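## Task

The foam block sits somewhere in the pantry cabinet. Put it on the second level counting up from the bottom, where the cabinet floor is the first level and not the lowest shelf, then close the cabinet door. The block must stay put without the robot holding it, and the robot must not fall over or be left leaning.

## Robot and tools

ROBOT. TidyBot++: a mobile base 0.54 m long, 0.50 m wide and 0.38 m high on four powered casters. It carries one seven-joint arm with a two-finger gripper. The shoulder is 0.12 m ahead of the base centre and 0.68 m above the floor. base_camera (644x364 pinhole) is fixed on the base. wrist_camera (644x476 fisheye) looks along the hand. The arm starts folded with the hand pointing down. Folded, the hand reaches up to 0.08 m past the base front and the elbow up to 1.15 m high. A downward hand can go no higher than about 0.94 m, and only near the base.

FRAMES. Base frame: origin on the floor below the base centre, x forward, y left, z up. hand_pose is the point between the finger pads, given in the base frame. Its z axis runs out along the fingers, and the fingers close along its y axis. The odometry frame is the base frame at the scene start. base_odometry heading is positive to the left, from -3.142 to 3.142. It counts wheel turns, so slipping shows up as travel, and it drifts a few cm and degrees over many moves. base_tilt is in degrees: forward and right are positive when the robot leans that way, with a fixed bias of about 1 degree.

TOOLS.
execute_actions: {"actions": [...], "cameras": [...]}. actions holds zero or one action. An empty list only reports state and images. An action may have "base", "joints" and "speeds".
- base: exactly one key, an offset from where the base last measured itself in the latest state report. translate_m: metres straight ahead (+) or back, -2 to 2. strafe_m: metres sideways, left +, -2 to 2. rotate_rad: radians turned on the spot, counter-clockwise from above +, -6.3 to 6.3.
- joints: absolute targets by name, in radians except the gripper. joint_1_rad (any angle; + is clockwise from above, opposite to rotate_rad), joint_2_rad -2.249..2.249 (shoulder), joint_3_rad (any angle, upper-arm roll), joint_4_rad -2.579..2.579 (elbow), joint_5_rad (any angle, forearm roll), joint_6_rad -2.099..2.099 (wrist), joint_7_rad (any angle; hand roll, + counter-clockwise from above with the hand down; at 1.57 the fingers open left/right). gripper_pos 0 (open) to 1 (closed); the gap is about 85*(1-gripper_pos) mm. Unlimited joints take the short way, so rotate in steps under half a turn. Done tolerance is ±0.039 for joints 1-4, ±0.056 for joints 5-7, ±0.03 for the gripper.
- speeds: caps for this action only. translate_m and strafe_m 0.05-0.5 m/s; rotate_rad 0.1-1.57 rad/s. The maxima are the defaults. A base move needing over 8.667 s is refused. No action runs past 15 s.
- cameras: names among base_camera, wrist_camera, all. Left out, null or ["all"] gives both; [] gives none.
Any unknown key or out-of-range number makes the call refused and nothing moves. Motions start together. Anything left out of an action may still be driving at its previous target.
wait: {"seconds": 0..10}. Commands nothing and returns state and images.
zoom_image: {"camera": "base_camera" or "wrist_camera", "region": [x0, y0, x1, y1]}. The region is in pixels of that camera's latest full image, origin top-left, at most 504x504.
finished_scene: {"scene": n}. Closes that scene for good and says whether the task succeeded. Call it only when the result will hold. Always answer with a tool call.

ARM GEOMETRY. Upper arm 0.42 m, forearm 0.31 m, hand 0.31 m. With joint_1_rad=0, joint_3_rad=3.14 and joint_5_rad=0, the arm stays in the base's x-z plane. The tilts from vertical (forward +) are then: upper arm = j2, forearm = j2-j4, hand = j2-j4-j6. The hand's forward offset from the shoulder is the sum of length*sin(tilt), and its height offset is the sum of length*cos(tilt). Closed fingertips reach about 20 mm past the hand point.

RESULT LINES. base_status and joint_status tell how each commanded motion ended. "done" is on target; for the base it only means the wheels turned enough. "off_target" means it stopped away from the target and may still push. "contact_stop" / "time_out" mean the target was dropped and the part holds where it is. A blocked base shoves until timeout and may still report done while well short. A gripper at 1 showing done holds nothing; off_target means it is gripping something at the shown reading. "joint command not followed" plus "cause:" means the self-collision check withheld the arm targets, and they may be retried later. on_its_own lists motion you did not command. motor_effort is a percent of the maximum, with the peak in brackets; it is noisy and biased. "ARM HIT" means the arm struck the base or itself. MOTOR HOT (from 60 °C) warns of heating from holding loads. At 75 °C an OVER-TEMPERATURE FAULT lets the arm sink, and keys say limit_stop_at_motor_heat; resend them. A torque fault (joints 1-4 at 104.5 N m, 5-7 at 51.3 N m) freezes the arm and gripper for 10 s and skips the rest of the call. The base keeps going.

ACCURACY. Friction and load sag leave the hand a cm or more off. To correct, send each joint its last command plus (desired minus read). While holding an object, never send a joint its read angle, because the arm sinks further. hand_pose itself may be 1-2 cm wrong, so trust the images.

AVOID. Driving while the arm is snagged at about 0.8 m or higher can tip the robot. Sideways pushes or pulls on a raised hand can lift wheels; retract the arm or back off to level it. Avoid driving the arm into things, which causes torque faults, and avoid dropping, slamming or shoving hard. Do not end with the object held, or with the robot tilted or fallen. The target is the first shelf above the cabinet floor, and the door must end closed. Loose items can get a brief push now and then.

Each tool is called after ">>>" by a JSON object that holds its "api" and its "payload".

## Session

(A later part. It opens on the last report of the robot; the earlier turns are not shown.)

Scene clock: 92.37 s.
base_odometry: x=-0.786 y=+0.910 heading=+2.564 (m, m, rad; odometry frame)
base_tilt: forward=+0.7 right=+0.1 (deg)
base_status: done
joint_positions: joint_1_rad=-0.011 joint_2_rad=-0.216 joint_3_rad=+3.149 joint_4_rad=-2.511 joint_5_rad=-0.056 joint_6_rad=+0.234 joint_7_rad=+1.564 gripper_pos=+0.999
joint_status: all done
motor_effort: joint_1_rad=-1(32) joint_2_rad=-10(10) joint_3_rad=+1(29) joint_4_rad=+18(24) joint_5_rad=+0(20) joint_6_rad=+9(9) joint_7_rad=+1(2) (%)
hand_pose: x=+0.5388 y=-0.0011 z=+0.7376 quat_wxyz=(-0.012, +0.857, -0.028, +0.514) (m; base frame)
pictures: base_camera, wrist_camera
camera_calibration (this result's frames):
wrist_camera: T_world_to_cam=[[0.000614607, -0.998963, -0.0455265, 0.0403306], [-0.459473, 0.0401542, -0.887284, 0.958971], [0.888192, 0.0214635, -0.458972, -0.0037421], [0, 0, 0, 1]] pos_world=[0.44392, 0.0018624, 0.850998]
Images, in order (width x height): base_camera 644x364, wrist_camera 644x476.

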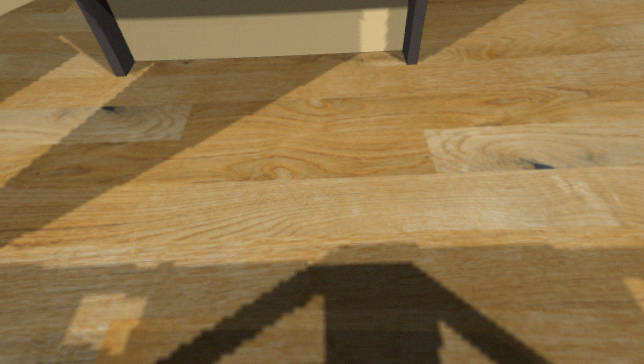

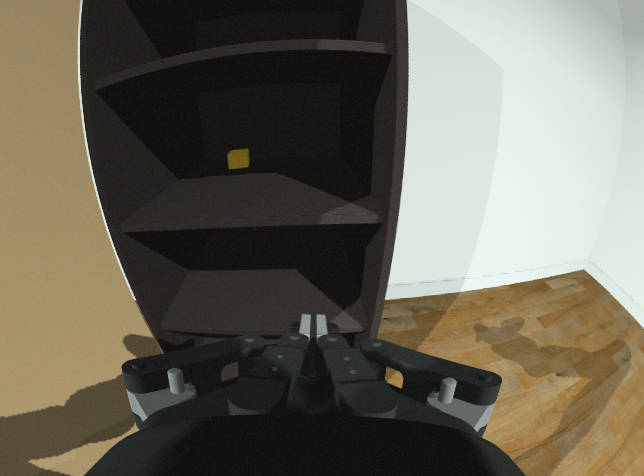

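>>> {"api": "execute_actions", "payload": {"actions": [{"base":{"translate_m":-0.2},"joints":{"joint_1_rad":-0.12,"joint_2_rad":0.88,"joint_3_rad":3.14,"joint_4_rad":-1.48,"joint_5_rad":0.0,"joint_6_rad":0.76,"gripper_pos":0}}], "cameras": []}}

>>> {"api": "execute_actions", "payload": {"actions": [{"base":{"strafe_m":0.12}}], "cameras": []}}

>>> {"api": "execute_actions", "payload": {"actions": [{"base":{"translate_m":0.25},"speeds":{"translate_m":0.2}}]}}

Scene clock: 102.47 s.
base_odometry: x=-0.619 y=+0.801 heading=+2.565 (m, m, rad; odometry frame)
base_tilt: forward=+0.7 right=+0.1 (deg)
base_status: done
joint_positions: joint_1_rad=-0.099 joint_2_rad=+0.865 joint_3_rad=+3.149 joint_4_rad=-1.503 joint_5_rad=-0.040 joint_6_rad=+0.719 joint_7_rad=+1.564 gripper_pos=+0.000
joint_status: all done
motor_effort: joint_1_rad=+0(2) joint_2_rad=-46(47) joint_3_rad=+0(1) joint_4_rad=+18(20) joint_5_rad=+1(1) joint_6_rad=+9(9) joint_7_rad=+1(1) (%)
hand_pose: x=+0.9660 y=+0.0733 z=+0.7056 quat_wxyz=(-0.033, +0.734, +0.014, +0.678) (m; base frame)
pictures: none
No camera images: the call's "cameras" was empty. Leave "cameras" out to get every camera's image.

Scene clock: 103.83 s.
base_odometry: x=-0.684 y=+0.700 heading=+2.565 (m, m, rad; odometry frame)
base_tilt: forward=+0.8 right=+0.0 (deg)
base_status: done
joint_positions: joint_1_rad=-0.122 joint_2_rad=+0.865 joint_3_rad=+3.145 joint_4_rad=-1.502 joint_5_rad=-0.037 joint_6_rad=+0.720 joint_7_rad=+1.564 gripper_pos=+0.000
joint_status: not commanded
motor_effort: joint_1_rad=-1(5) joint_2_rad=-46(48) joint_3_rad=+0(2) joint_4_rad=+18(18) joint_5_rad=+0(1) joint_6_rad=+9(9) joint_7_rad=+1(1) (%)
hand_pose: x=+0.9640 y=+0.0954 z=+0.7063 quat_wxyz=(-0.043, +0.733, +0.024, +0.678) (m; base frame)
pictures: none
No camera images: the call's "cameras" was empty. Leave "cameras" out to get every camera's image.

Scene clock: 105.87 s.
base_odometry: x=-0.894 y=+0.837 heading=+2.565 (m, m, rad; odometry frame)
base_tilt: forward=+0.8 right=+0.1 (deg)
base_status: done
joint_positions: joint_1_rad=-0.122 joint_2_rad=+0.869 joint_3_rad=+3.145 joint_4_rad=-1.493 joint_5_rad=-0.036 joint_6_rad=+0.730 joint_7_rad=+1.564 gripper_pos=+0.000
joint_status: not commanded
motor_effort: joint_1_rad=-1(3) joint_2_rad=-46(49) joint_3_rad=+0(2) joint_4_rad=+18(20) joint_5_rad=+1(1) joint_6_rad=+9(10) joint_7_rad=+1(1) (%)
hand_pose: x=+0.9667 y=+0.0956 z=+0.7109 quat_wxyz=(-0.043, +0.728, +0.024, +0.684) (m; base frame)
pictures: base_camera, wrist_camera
camera_calibration (this result's frames):
wrist_camera: T_world_to_cam=[[0.124761, -0.992126, -0.0110179, -0.00973153], [-0.0490115, 0.00492861, -0.998786, 0.813848], [0.990976, 0.12515, -0.0480107, -0.799538], [0, 0, 0, 1]] pos_world=[0.833424, 0.086396, 0.774366]
Images, in order (width x height): base_camera 644x364, wrist_camera 644x476.

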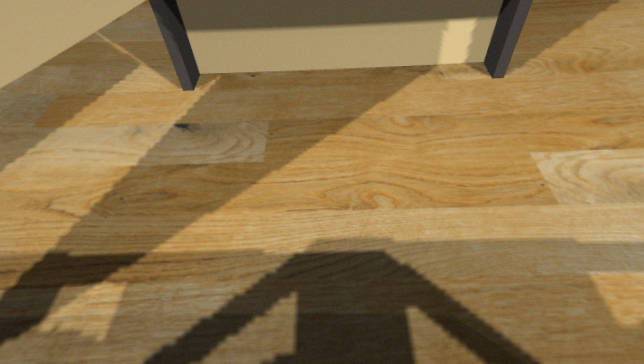

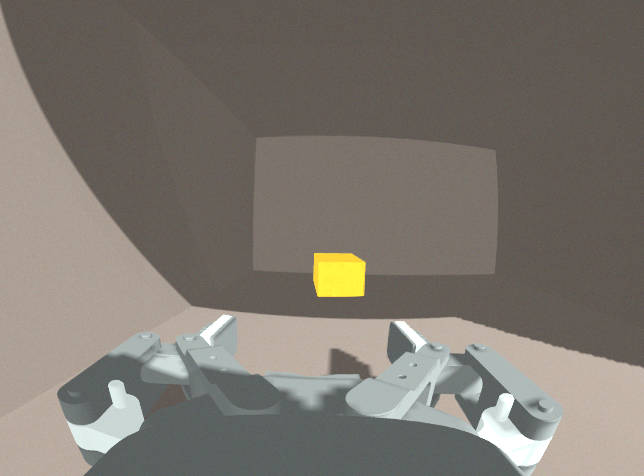

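>>> {"api": "execute_actions", "payload": {"actions": [{"base":{"translate_m":0.13},"speeds":{"translate_m":0.15}}]}}

Scene clock: 108.67 s.
base_odometry: x=-1.003 y=+0.907 heading=+2.565 (m, m, rad; odometry frame)
base_tilt: forward=+0.8 right=+0.1 (deg)
base_status: done
joint_positions: joint_1_rad=-0.122 joint_2_rad=+0.869 joint_3_rad=+3.145 joint_4_rad=-1.492 joint_5_rad=-0.036 joint_6_rad=+0.730 joint_7_rad=+1.564 gripper_pos=+0.000
joint_status: not commanded
motor_effort: joint_1_rad=-2(1) joint_2_rad=-46(48) joint_3_rad=+0(0) joint_4_rad=+18(19) joint_5_rad=+0(0) joint_6_rad=+9(9) joint_7_rad=+1(1) (%)
hand_pose: x=+0.9667 y=+0.0957 z=+0.7110 quat_wxyz=(-0.043, +0.728, +0.024, +0.684) (m; base frame)
pictures: base_camera, wrist_camera
camera_calibration (this result's frames):
wrist_camera: T_world_to_cam=[[0.124765, -0.992125, -0.0110167, -0.00973406], [-0.0487946, 0.00495462, -0.998797, 0.813761], [0.990986, 0.125152, -0.0477922, -0.799751], [0, 0, 0, 1]] pos_world=[0.833463, 0.0864011, 0.774453]
Images, in order (width x height): base_camera 644x364, wrist_camera 644x476.

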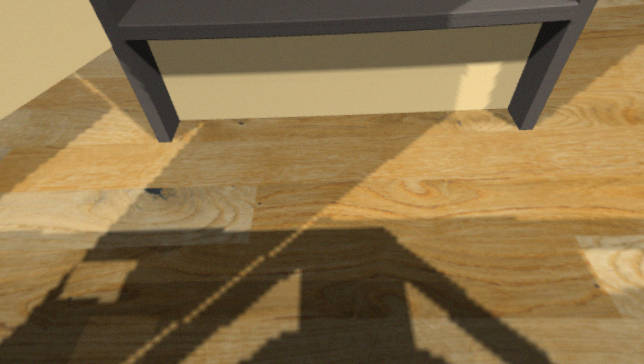

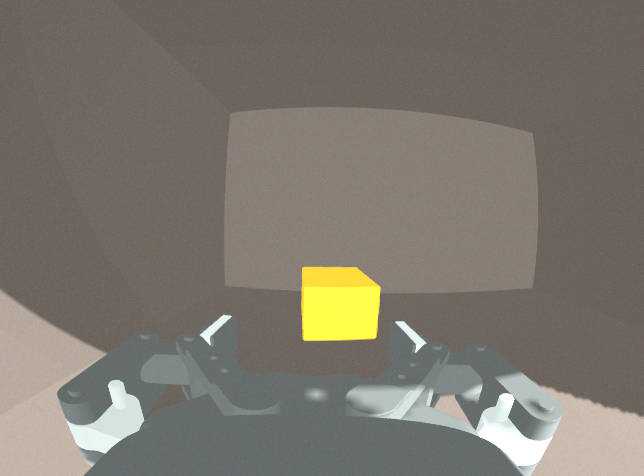

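>>> {"api": "execute_actions", "payload": {"actions": [{"base":{"strafe_m":-0.012}}], "cameras": []}}

>>> {"api": "execute_actions", "payload": {"actions": [{"base":{"translate_m":0.11},"speeds":{"translate_m":0.15}}], "cameras": ["wrist_camera"]}}

>>> {"api": "execute_actions", "payload": {"actions": [{"joints":{"gripper_pos":1}}], "cameras": ["wrist_camera"]}}

Scene clock: 110.77 s.
base_odometry: x=-0.996 y=+0.917 heading=+2.565 (m, m, rad; odometry frame)
base_tilt: forward=+0.8 right=+0.1 (deg)
base_status: done
joint_positions: joint_1_rad=-0.118 joint_2_rad=+0.869 joint_3_rad=+3.145 joint_4_rad=-1.492 joint_5_rad=-0.036 joint_6_rad=+0.730 joint_7_rad=+1.564 gripper_pos=+0.000
joint_status: not commanded
motor_effort: joint_1_rad=-2(5) joint_2_rad=-47(50) joint_3_rad=+0(1) joint_4_rad=+18(19) joint_5_rad=+0(0) joint_6_rad=+9(9) joint_7_rad=+1(1) (%)
hand_pose: x=+0.9671 y=+0.0929 z=+0.7110 quat_wxyz=(-0.042, +0.728, +0.022, +0.684) (m; base frame)
pictures: none
No camera images: the call's "cameras" was empty. Leave "cameras" out to get every camera's image.

Scene clock: 112.17 s.
base_odometry: x=-1.089 y=+0.978 heading=+2.565 (m, m, rad; odometry frame)
base_tilt: forward=+0.8 right=+0.0 (deg)
base_status: done
joint_positions: joint_1_rad=-0.119 joint_2_rad=+0.869 joint_3_rad=+3.145 joint_4_rad=-1.492 joint_5_rad=-0.036 joint_6_rad=+0.730 joint_7_rad=+1.564 gripper_pos=+0.000
joint_status: not commanded
motor_effort: joint_1_rad=-1(3) joint_2_rad=-46(48) joint_3_rad=+0(2) joint_4_rad=+18(20) joint_5_rad=+0(0) joint_6_rad=+9(10) joint_7_rad=+1(1) (%)
hand_pose: x=+0.9671 y=+0.0930 z=+0.7111 quat_wxyz=(-0.042, +0.728, +0.022, +0.684) (m; base frame)
pictures: wrist_camera
camera_calibration (this result's frames):
wrist_camera: T_world_to_cam=[[0.121712, -0.992506, -0.0109076, -0.00952479], [-0.0485943, 0.00501767, -0.998806, 0.813692], [0.991375, 0.122096, -0.0476194, -0.799964], [0, 0, 0, 1]] pos_world=[0.833765, 0.0841364, 0.774523]
Images, in order (width x height): wrist_camera 644x476.

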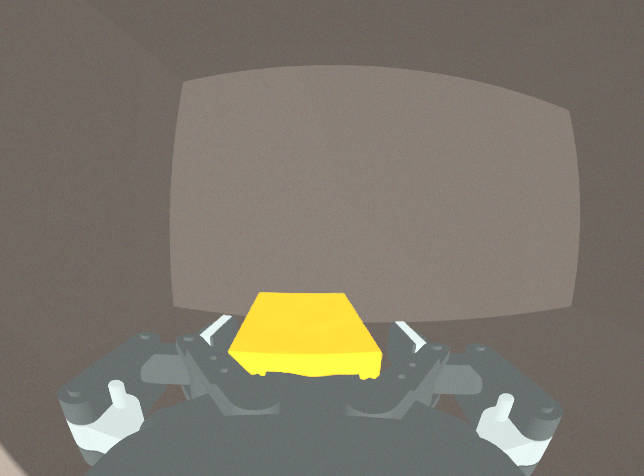

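Scene clock: 113.27 s.
base_odometry: x=-1.089 y=+0.978 heading=+2.565 (m, m, rad; odometry frame)
base_tilt: forward=+0.8 right=+0.1 (deg)
base_status: not commanded
joint_positions: joint_1_rad=-0.119 joint_2_rad=+0.869 joint_3_rad=+3.145 joint_4_rad=-1.492 joint_5_rad=-0.036 joint_6_rad=+0.730 joint_7_rad=+1.564 gripper_pos=+0.357
joint_status: gripper_pos off_target (ended at +0.357, target +1.000)
motor_effort: joint_1_rad=-1(1) joint_2_rad=-44(47) joint_3_rad=+1(0) joint_4_rad=+17(18) joint_5_rad=+0(1) joint_6_rad=+8(9) joint_7_rad=+1(1) (%)
hand_pose: x=+0.9671 y=+0.0930 z=+0.7111 quat_wxyz=(-0.042, +0.728, +0.022, +0.684) (m; base frame)
pictures: wrist_camera
camera_calibration (this result's frames):
wrist_camera: T_world_to_cam=[[0.121712, -0.992506, -0.0109076, -0.00952479], [-0.0485944, 0.00501765, -0.998806, 0.813692], [0.991375, 0.122096, -0.0476195, -0.799964], [0, 0, 0, 1]] pos_world=[0.833765, 0.0841365, 0.774523]
Images, in order (width x height): wrist_camera 644x476.

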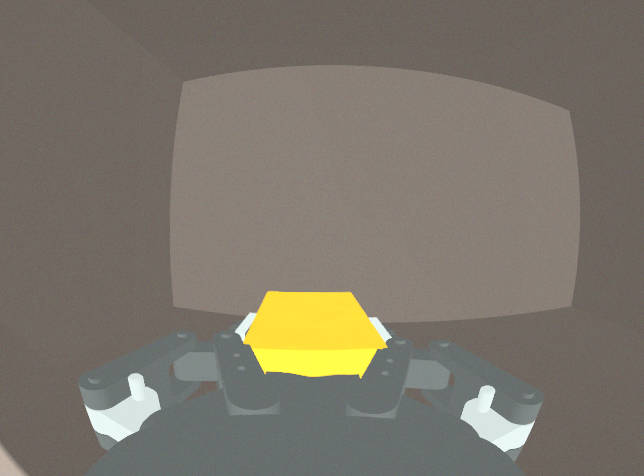

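>>> {"api": "execute_actions", "payload": {"actions": [{"joints":{"joint_2_rad":0.85}}], "cameras": []}}

>>> {"api": "execute_actions", "payload": {"actions": [{"base":{"translate_m":-0.75},"speeds":{"translate_m":0.3}}], "cameras": []}}

>>> {"api": "execute_actions", "payload": {"actions": [{"joints":{"joint_2_rad":1.4,"joint_4_rad":-1.1,"joint_6_rad":0.98}}]}}

Scene clock: 116.27 s.
base_odometry: x=-1.089 y=+0.978 heading=+2.565 (m, m, rad; odometry frame)
base_tilt: forward=+0.8 right=+0.1 (deg)
base_status: not commanded
joint_positions: joint_1_rad=-0.119 joint_2_rad=+0.867 joint_3_rad=+3.145 joint_4_rad=-1.492 joint_5_rad=-0.036 joint_6_rad=+0.730 joint_7_rad=+1.564 gripper_pos=+0.357
joint_status: all done
motor_effort: joint_1_rad=-1(1) joint_2_rad=-47(48) joint_3_rad=+0(0) joint_4_rad=+19(19) joint_5_rad=+1(1) joint_6_rad=+9(10) joint_7_rad=+1(1) (%)
hand_pose: x=+0.9670 y=+0.0930 z=+0.7125 quat_wxyz=(-0.042, +0.727, +0.022, +0.685) (m; base frame)
pictures: none
No camera images: the call's "cameras" was empty. Leave "cameras" out to get every camera's image.

Scene clock: 119.77 s.
base_odometry: x=-0.460 y=+0.569 heading=+2.565 (m, m, rad; odometry frame)
base_tilt: forward=+0.8 right=+0.1 (deg)
base_status: done
joint_positions: joint_1_rad=-0.119 joint_2_rad=+0.867 joint_3_rad=+3.145 joint_4_rad=-1.492 joint_5_rad=-0.035 joint_6_rad=+0.730 joint_7_rad=+1.564 gripper_pos=+0.357
joint_status: not commanded
motor_effort: joint_1_rad=-1(3) joint_2_rad=-47(50) joint_3_rad=+0(1) joint_4_rad=+19(20) joint_5_rad=+0(1) joint_6_rad=+10(10) joint_7_rad=+1(1) (%)
hand_pose: x=+0.9670 y=+0.0936 z=+0.7132 quat_wxyz=(-0.042, +0.727, +0.023, +0.685) (m; base frame)
pictures: none
No camera images: the call's "cameras" was empty. Leave "cameras" out to get every camera's image.

Scene clock: 121.77 s.
base_odometry: x=-0.460 y=+0.569 heading=+2.565 (m, m, rad; odometry frame)
base_tilt: forward=+0.8 right=+0.1 (deg)
base_status: not commanded
joint_positions: joint_1_rad=-0.119 joint_2_rad=+1.402 joint_3_rad=+3.145 joint_4_rad=-1.124 joint_5_rad=-0.035 joint_6_rad=+0.937 joint_7_rad=+1.564 gripper_pos=+0.357
joint_status: all done
motor_effort: joint_1_rad=-1(1) joint_2_rad=-54(58) joint_3_rad=+0(0) joint_4_rad=+16(19) joint_5_rad=+1(0) joint_6_rad=+10(10) joint_7_rad=+1(1) (%)
hand_pose: x=+1.0211 y=+0.0991 z=+0.4905 quat_wxyz=(-0.040, +0.713, +0.023, +0.700) (m; base frame)
pictures: base_camera, wrist_camera
camera_calibration (this result's frames):
wrist_camera: T_world_to_cam=[[0.120002, -0.992764, -0.00427203, -0.0138926], [-0.00542893, 0.00364684, -0.999979, 0.552549], [0.992759, 0.120023, -0.00495202, -0.886954], [0, 0, 0, 1]] pos_world=[0.885198, 0.0906477, 0.548085]
Images, in order (width x height): base_camera 644x364, wrist_camera 644x476.

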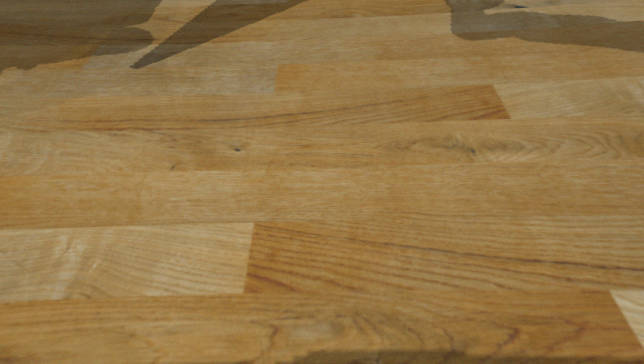

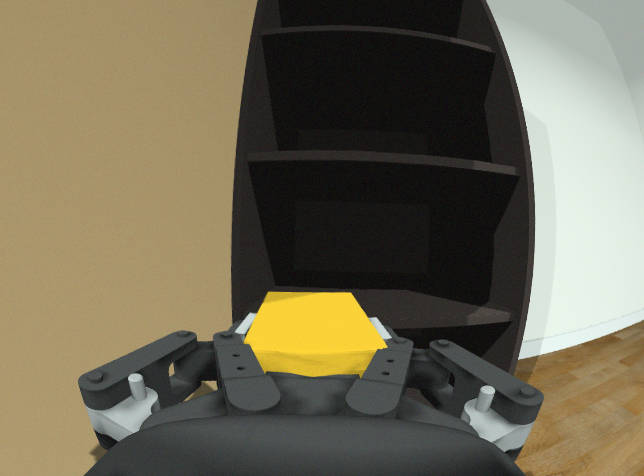

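>>> {"api": "execute_actions", "payload": {"actions": [{"base":{"translate_m":0.38},"speeds":{"translate_m":0.25}}]}}

Scene clock: 126.37 s.
base_odometry: x=-0.778 y=+0.776 heading=+2.564 (m, m, rad; odometry frame)
base_tilt: forward=+0.8 right=+0.1 (deg)
base_status: done
joint_positions: joint_1_rad=-0.119 joint_2_rad=+1.402 joint_3_rad=+3.145 joint_4_rad=-1.119 joint_5_rad=-0.035 joint_6_rad=+0.938 joint_7_rad=+1.564 gripper_pos=+0.357
joint_status: not commanded
motor_effort: joint_1_rad=-1(6) joint_2_rad=-53(54) joint_3_rad=+0(1) joint_4_rad=+16(17) joint_5_rad=+0(1) joint_6_rad=+10(10) joint_7_rad=+1(1) (%)
hand_pose: x=+1.0223 y=+0.0993 z=+0.4931 quat_wxyz=(-0.040, +0.711, +0.023, +0.702) (m; base frame)
pictures: base_camera, wrist_camera
camera_calibration (this result's frames):
wrist_camera: T_world_to_cam=[[0.120169, -0.992745, -0.00414701, -0.0140472], [0.000235758, 0.00420582, -0.999991, 0.549306], [0.992753, 0.120167, 0.000739455, -0.890937], [0, 0, 0, 1]] pos_world=[0.88604, 0.0908054, 0.549902]
Images, in order (width x height): base_camera 644x364, wrist_camera 644x476.

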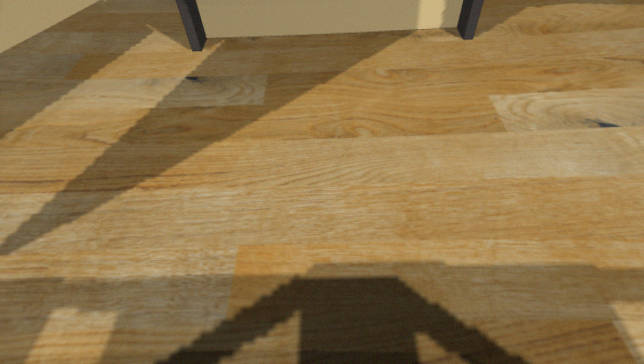

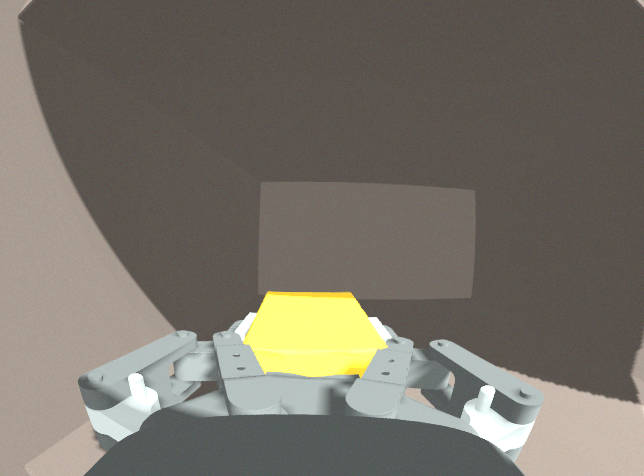

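In clear. Advance, lower, release.

>>> {"api": "execute_actions", "payload": {"actions": [{"base":{"translate_m":0.14},"speeds":{"translate_m":0.15}}], "cameras": []}}

>>> {"api": "execute_actions", "payload": {"actions": [{"joints":{"joint_2_rad":1.44}}], "cameras": []}}

>>> {"api": "execute_actions", "payload": {"actions": [{"joints":{"gripper_pos":0}}], "cameras": []}}

>>> {"api": "execute_actions", "payload": {"actions": [{"base":{"translate_m":-0.75},"joints":{"joint_2_rad":1.41}}]}}

Scene clock: 129.40 s.
base_odometry: x=-0.896 y=+0.853 heading=+2.564 (m, m, rad; odometry frame)
base_tilt: forward=+0.8 right=+0.1 (deg)
base_status: done
joint_positions: joint_1_rad=-0.119 joint_2_rad=+1.402 joint_3_rad=+3.145 joint_4_rad=-1.118 joint_5_rad=-0.035 joint_6_rad=+0.938 joint_7_rad=+1.564 gripper_pos=+0.357
joint_status: not commanded
motor_effort: joint_1_rad=-1(4) joint_2_rad=-53(55) joint_3_rad=+0(1) joint_4_rad=+16(18) joint_5_rad=+0(1) joint_6_rad=+10(10) joint_7_rad=+1(1) (%)
hand_pose: x=+1.0226 y=+0.0994 z=+0.4936 quat_wxyz=(-0.040, +0.711, +0.023, +0.702) (m; base frame)
pictures: none
No camera images: the call's "cameras" was empty. Leave "cameras" out to get every camera's image.

Scene clock: 130.23 s.
base_odometry: x=-0.896 y=+0.853 heading=+2.564 (m, m, rad; odometry frame)
base_tilt: forward=+0.8 right=+0.1 (deg)
base_status: not commanded
joint_positions: joint_1_rad=-0.119 joint_2_rad=+1.426 joint_3_rad=+3.145 joint_4_rad=-1.118 joint_5_rad=-0.035 joint_6_rad=+0.939 joint_7_rad=+1.564 gripper_pos=+0.357
joint_status: all done
motor_effort: joint_1_rad=-1(1) joint_2_rad=-53(56) joint_3_rad=+0(0) joint_4_rad=+16(17) joint_5_rad=+0(1) joint_6_rad=+10(10) joint_7_rad=+1(1) (%)
hand_pose: x=+1.0177 y=+0.0988 z=+0.4713 quat_wxyz=(-0.040, +0.719, +0.024, +0.693) (m; base frame)
pictures: none
No camera images: the call's "cameras" was empty. Leave "cameras" out to get every camera's image.

Scene clock: 131.33 s.
base_odometry: x=-0.896 y=+0.853 heading=+2.564 (m, m, rad; odometry frame)
base_tilt: forward=+0.8 right=+0.1 (deg)
base_status: not commanded
joint_positions: joint_1_rad=-0.119 joint_2_rad=+1.426 joint_3_rad=+3.145 joint_4_rad=-1.118 joint_5_rad=-0.035 joint_6_rad=+0.939 joint_7_rad=+1.564 gripper_pos=+0.000
joint_status: all done
motor_effort: joint_1_rad=-1(1) joint_2_rad=-53(53) joint_3_rad=+0(0) joint_4_rad=+15(16) joint_5_rad=+1(1) joint_6_rad=+9(10) joint_7_rad=+1(1) (%)
hand_pose: x=+1.0177 y=+0.0988 z=+0.4713 quat_wxyz=(-0.040, +0.719, +0.024, +0.693) (m; base frame)
pictures: none
No camera images: the call's "cameras" was empty. Leave "cameras" out to get every camera's image.

Scene clock: 134.30 s.
base_odometry: x=-0.267 y=+0.444 heading=+2.564 (m, m, rad; odometry frame)
base_tilt: forward=+0.8 right=+0.1 (deg)
base_status: done
joint_positions: joint_1_rad=-0.120 joint_2_rad=+1.421 joint_3_rad=+3.144 joint_4_rad=-1.115 joint_5_rad=-0.035 joint_6_rad=+0.941 joint_7_rad=+1.564 gripper_pos=+0.000
joint_status: all done
motor_effort: joint_1_rad=-1(6) joint_2_rad=-53(55) joint_3_rad=+0(1) joint_4_rad=+15(17) joint_5_rad=+0(1) joint_6_rad=+9(10) joint_7_rad=+1(1) (%)
hand_pose: x=+1.0197 y=+0.1001 z=+0.4786 quat_wxyz=(-0.040, +0.715, +0.024, +0.697) (m; base frame)
pictures: base_camera, wrist_camera
camera_calibration (this result's frames):
wrist_camera: T_world_to_cam=[[0.121558, -0.992577, -0.00383222, -0.0146233], [-0.0118457, 0.00240989, -0.999927, 0.547277], [0.992514, 0.121594, -0.0114648, -0.882449], [0, 0, 0, 1]] pos_world=[0.884103, 0.0914672, 0.537064]
Images, in order (width x height): base_camera 644x364, wrist_camera 644x476.

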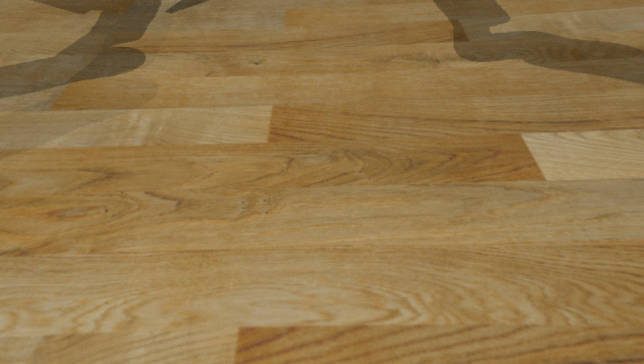

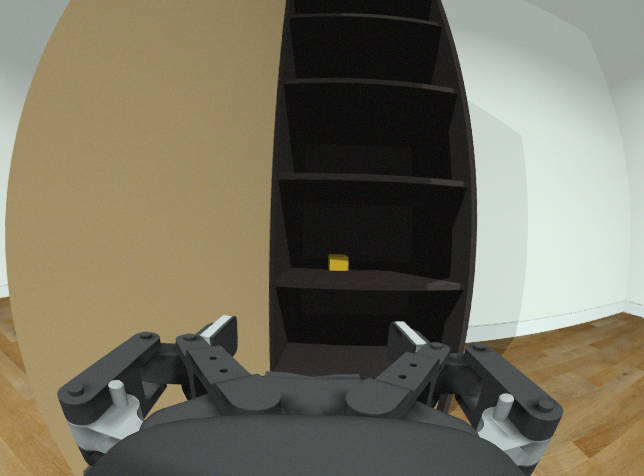

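>>> {"api": "execute_actions", "payload": {"actions": [{"base":{"translate_m":-0.12},"joints":{"gripper_pos":1,"joint_1_rad":-0.012}}], "cameras": []}}

>>> {"api": "execute_actions", "payload": {"actions": [{"base":{"strafe_m":0.55}}], "cameras": []}}

>>> {"api": "execute_actions", "payload": {"actions": [{"base":{"translate_m":0.3}}]}}

Scene clock: 137.70 s.
base_odometry: x=-0.166 y=+0.378 heading=+2.564 (m, m, rad; odometry frame)
base_tilt: forward=+0.8 right=+0.1 (deg)
base_status: done
joint_positions: joint_1_rad=-0.010 joint_2_rad=+1.421 joint_3_rad=+3.144 joint_4_rad=-1.114 joint_5_rad=-0.035 joint_6_rad=+0.941 joint_7_rad=+1.564 gripper_pos=+0.999
joint_status: all done
motor_effort: joint_1_rad=-1(5) joint_2_rad=-53(55) joint_3_rad=+0(1) joint_4_rad=+16(17) joint_5_rad=+0(1) joint_6_rad=+9(9) joint_7_rad=+1(1) (%)
hand_pose: x=+1.0253 y=+0.0009 z=+0.4788 quat_wxyz=(-0.002, +0.715, -0.015, +0.699) (m; base frame)
pictures: none
No camera images: the call's "cameras" was empty. Leave "cameras" out to get every camera's image.

Scene clock: 140.20 s.
base_odometry: x=-0.467 y=-0.083 heading=+2.564 (m, m, rad; odometry frame)
base_tilt: forward=+0.8 right=+0.1 (deg)
base_status: done
joint_positions: joint_1_rad=-0.017 joint_2_rad=+1.421 joint_3_rad=+3.144 joint_4_rad=-1.114 joint_5_rad=-0.035 joint_6_rad=+0.941 joint_7_rad=+1.564 gripper_pos=+0.999
joint_status: not commanded
motor_effort: joint_1_rad=-1(6) joint_2_rad=-53(54) joint_3_rad=+0(1) joint_4_rad=+16(16) joint_5_rad=+0(1) joint_6_rad=+9(9) joint_7_rad=+1(1) (%)
hand_pose: x=+1.0253 y=+0.0073 z=+0.4788 quat_wxyz=(-0.005, +0.715, -0.013, +0.699) (m; base frame)
pictures: none
No camera images: the call's "cameras" was empty. Leave "cameras" out to get every camera's image.

Scene clock: 142.13 s.
base_odometry: x=-0.718 y=+0.081 heading=+2.565 (m, m, rad; odometry frame)
base_tilt: forward=+0.8 right=+0.1 (deg)
base_status: done
joint_positions: joint_1_rad=-0.017 joint_2_rad=+1.421 joint_3_rad=+3.144 joint_4_rad=-1.113 joint_5_rad=-0.035 joint_6_rad=+0.941 joint_7_rad=+1.564 gripper_pos=+0.999
joint_status: not commanded
motor_effort: joint_1_rad=-1(2) joint_2_rad=-53(56) joint_3_rad=+0(0) joint_4_rad=+16(17) joint_5_rad=+0(0) joint_6_rad=+9(10) joint_7_rad=+1(1) (%)
hand_pose: x=+1.0257 y=+0.0073 z=+0.4796 quat_wxyz=(-0.005, +0.715, -0.013, +0.699) (m; base frame)
pictures: base_camera, wrist_camera
camera_calibration (this result's frames):
wrist_camera: T_world_to_cam=[[0.0192827, -0.999807, -0.00381774, -0.00246536], [-0.00940119, 0.00363697, -0.999949, 0.546065], [0.99977, 0.0193176, -0.00932924, -0.884843], [0, 0, 0, 1]] pos_world=[0.889821, 0.0126421, 0.537773]
Images, in order (width x height): base_camera 644x364, wrist_camera 644x476.

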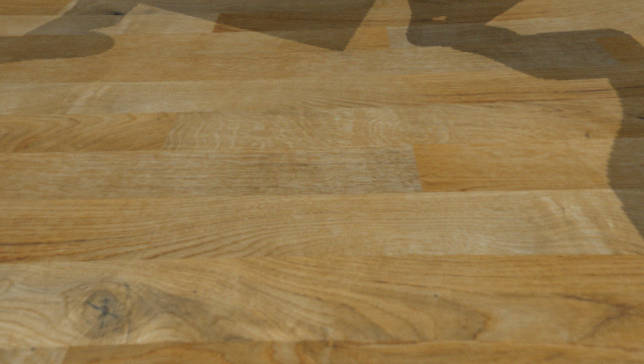

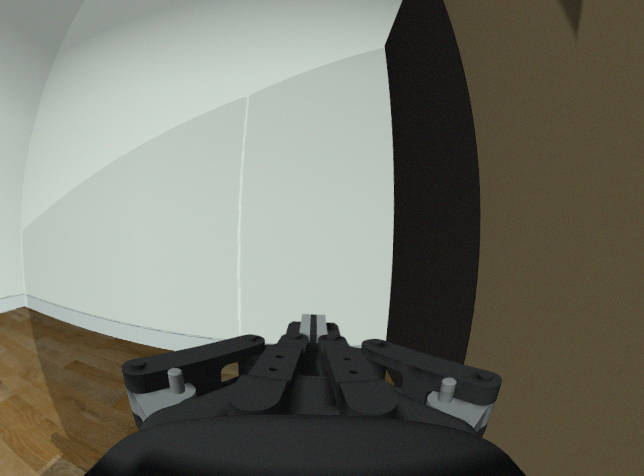

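>>> {"api": "execute_actions", "payload": {"actions": [{"base":{"strafe_m":-0.68},"speeds":{"strafe_m":0.2}}], "cameras": ["wrist_camera"]}}

>>> {"api": "execute_actions", "payload": {"actions": [{"base":{"translate_m":0.22},"speeds":{"translate_m":0.12}}]}}

Scene clock: 147.43 s.
base_odometry: x=-0.348 y=+0.651 heading=+2.565 (m, m, rad; odometry frame)
base_tilt: forward=+0.8 right=+0.1 (deg)
base_status: done
joint_positions: joint_1_rad=-0.013 joint_2_rad=+1.421 joint_3_rad=+3.139 joint_4_rad=-1.113 joint_5_rad=-0.026 joint_6_rad=+0.942 joint_7_rad=+1.564 gripper_pos=+0.999
joint_status: not commanded
motor_effort: joint_1_rad=-1(9) joint_2_rad=-53(55) joint_3_rad=+0(6) joint_4_rad=+16(17) joint_5_rad=+0(2) joint_6_rad=+9(10) joint_7_rad=+1(1) (%)
hand_pose: x=+1.0257 y=+0.0070 z=+0.4799 quat_wxyz=(-0.006, +0.715, -0.012, +0.699) (m; base frame)
pictures: wrist_camera
camera_calibration (this result's frames):
wrist_camera: T_world_to_cam=[[0.0223075, -0.999742, -0.00437754, -0.005588], [-0.00864495, 0.00418557, -0.999954, 0.545628], [0.999714, 0.0223443, -0.00854935, -0.885209], [0, 0, 0, 1]] pos_world=[0.889798, 0.0119091, 0.538011]
Images, in order (width x height): wrist_camera 644x476.

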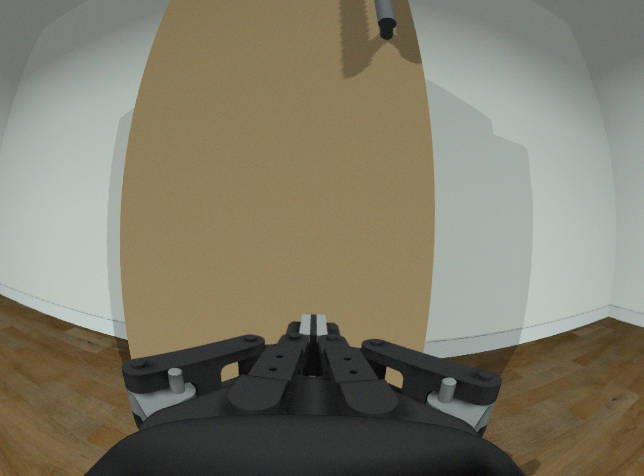

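Scene clock: 149.90 s.
base_odometry: x=-0.532 y=+0.771 heading=+2.565 (m, m, rad; odometry frame)
base_tilt: forward=+0.8 right=+0.1 (deg)
base_status: done
joint_positions: joint_1_rad=-0.013 joint_2_rad=+1.421 joint_3_rad=+3.139 joint_4_rad=-1.113 joint_5_rad=-0.026 joint_6_rad=+0.942 joint_7_rad=+1.564 gripper_pos=+0.999
joint_status: not commanded
motor_effort: joint_1_rad=+0(1) joint_2_rad=-52(56) joint_3_rad=+0(0) joint_4_rad=+16(17) joint_5_rad=+0(0) joint_6_rad=+9(10) joint_7_rad=+1(1) (%)
hand_pose: x=+1.0258 y=+0.0070 z=+0.4804 quat_wxyz=(-0.006, +0.714, -0.012, +0.700) (m; base frame)
pictures: base_camera, wrist_camera
camera_calibration (this result's frames):
wrist_camera: T_world_to_cam=[[0.0222991, -0.999742, -0.00435193, -0.00559444], [-0.00759054, 0.00418358, -0.999962, 0.545014], [0.999723, 0.0223313, -0.00749529, -0.885798], [0, 0, 0, 1]] pos_world=[0.889814, 0.0119079, 0.538329]
Images, in order (width x height): base_camera 644x364, wrist_camera 644x476.

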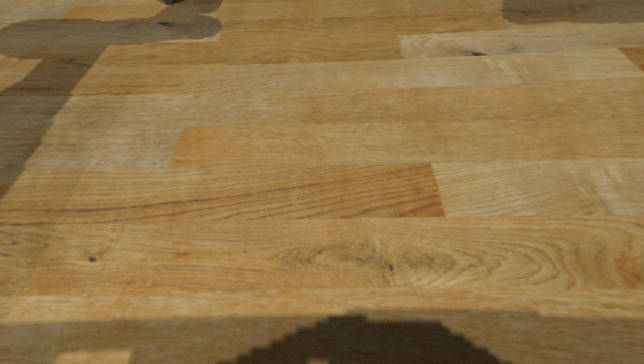

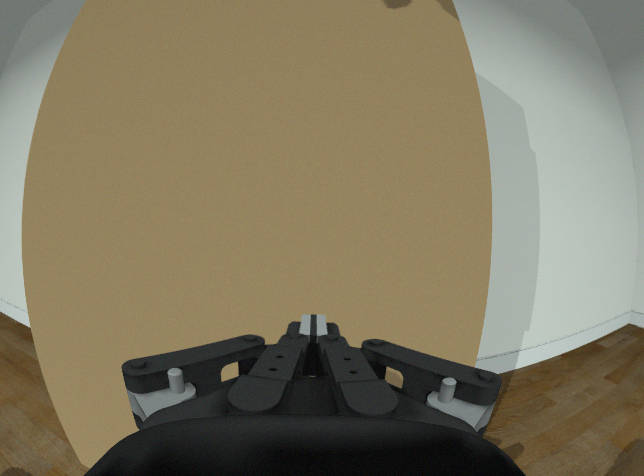

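>>> {"api": "execute_actions", "payload": {"actions": [{"base":{"translate_m":0.06},"speeds":{"translate_m":0.06}}], "cameras": []}}

>>> {"api": "execute_actions", "payload": {"actions": [{"base":{"translate_m":-0.3}}]}}

Scene clock: 152.63 s.
base_odometry: x=-0.581 y=+0.804 heading=+2.565 (m, m, rad; odometry frame)
base_tilt: forward=+0.7 right=+0.1 (deg)
base_status: done
joint_positions: joint_1_rad=-0.013 joint_2_rad=+1.417 joint_3_rad=+3.139 joint_4_rad=-1.187 joint_5_rad=-0.026 joint_6_rad=+1.041 joint_7_rad=+1.564 gripper_pos=+0.999
joint_status: not commanded
motor_effort: joint_1_rad=+1(5) joint_2_rad=-52(57) joint_3_rad=+1(1) joint_4_rad=+30(35) joint_5_rad=+0(1) joint_6_rad=-1(8) joint_7_rad=+1(1) (%)
hand_pose: x=+1.0069 y=+0.0066 z=+0.4787 quat_wxyz=(-0.005, +0.704, -0.012, +0.710) (m; base frame)
pictures: none
No camera images: the call's "cameras" was empty. Leave "cameras" out to get every camera's image.

Scene clock: 154.67 s.
base_odometry: x=-0.330 y=+0.640 heading=+2.565 (m, m, rad; odometry frame)
base_tilt: forward=+0.8 right=+0.1 (deg)
base_status: done
joint_positions: joint_1_rad=-0.011 joint_2_rad=+1.410 joint_3_rad=+3.139 joint_4_rad=-1.104 joint_5_rad=-0.026 joint_6_rad=+1.014 joint_7_rad=+1.564 gripper_pos=+0.999
joint_status: not commanded
motor_effort: joint_1_rad=-1(6) joint_2_rad=-53(60) joint_3_rad=+0(2) joint_4_rad=+16(29) joint_5_rad=+1(1) joint_6_rad=+10(11) joint_7_rad=+1(1) (%)
hand_pose: x=+1.0293 y=+0.0055 z=+0.5169 quat_wxyz=(-0.005, +0.681, -0.012, +0.732) (m; base frame)
pictures: base_camera, wrist_camera
camera_calibration (this result's frames):
wrist_camera: T_world_to_cam=[[0.020001, -0.999798, -0.00199658, -0.00588615], [0.0836969, 0.00366432, -0.996485, 0.485832], [0.996291, 0.0197636, 0.0837532, -0.932625], [0, 0, 0, 1]] pos_world=[0.888621, 0.0107668, 0.562223]
Images, in order (width x height): base_camera 644x364, wrist_camera 644x476.

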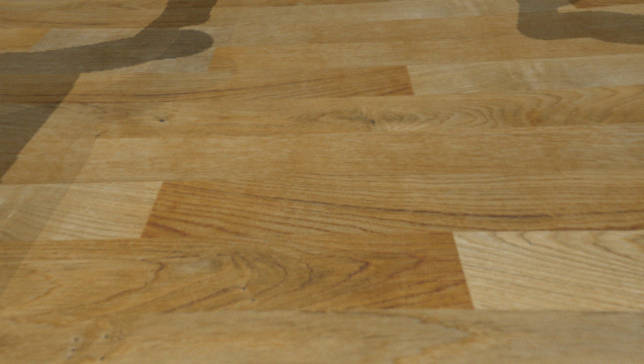

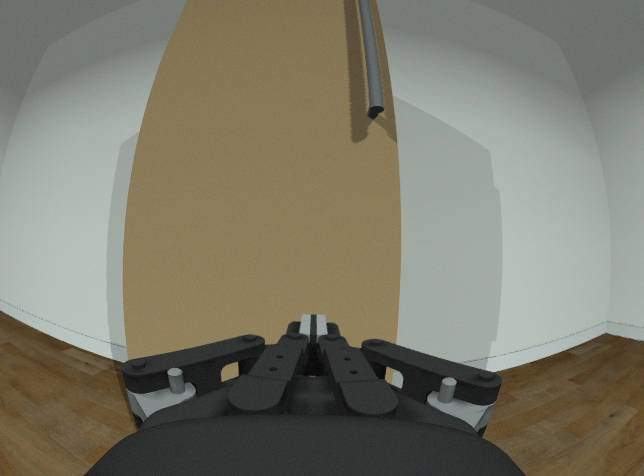

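It pressed against a firm stop, so the door is shut.

>>> {"api": "finished_scene", "payload": {"scene": 1}}

The scene is finished: the task was done.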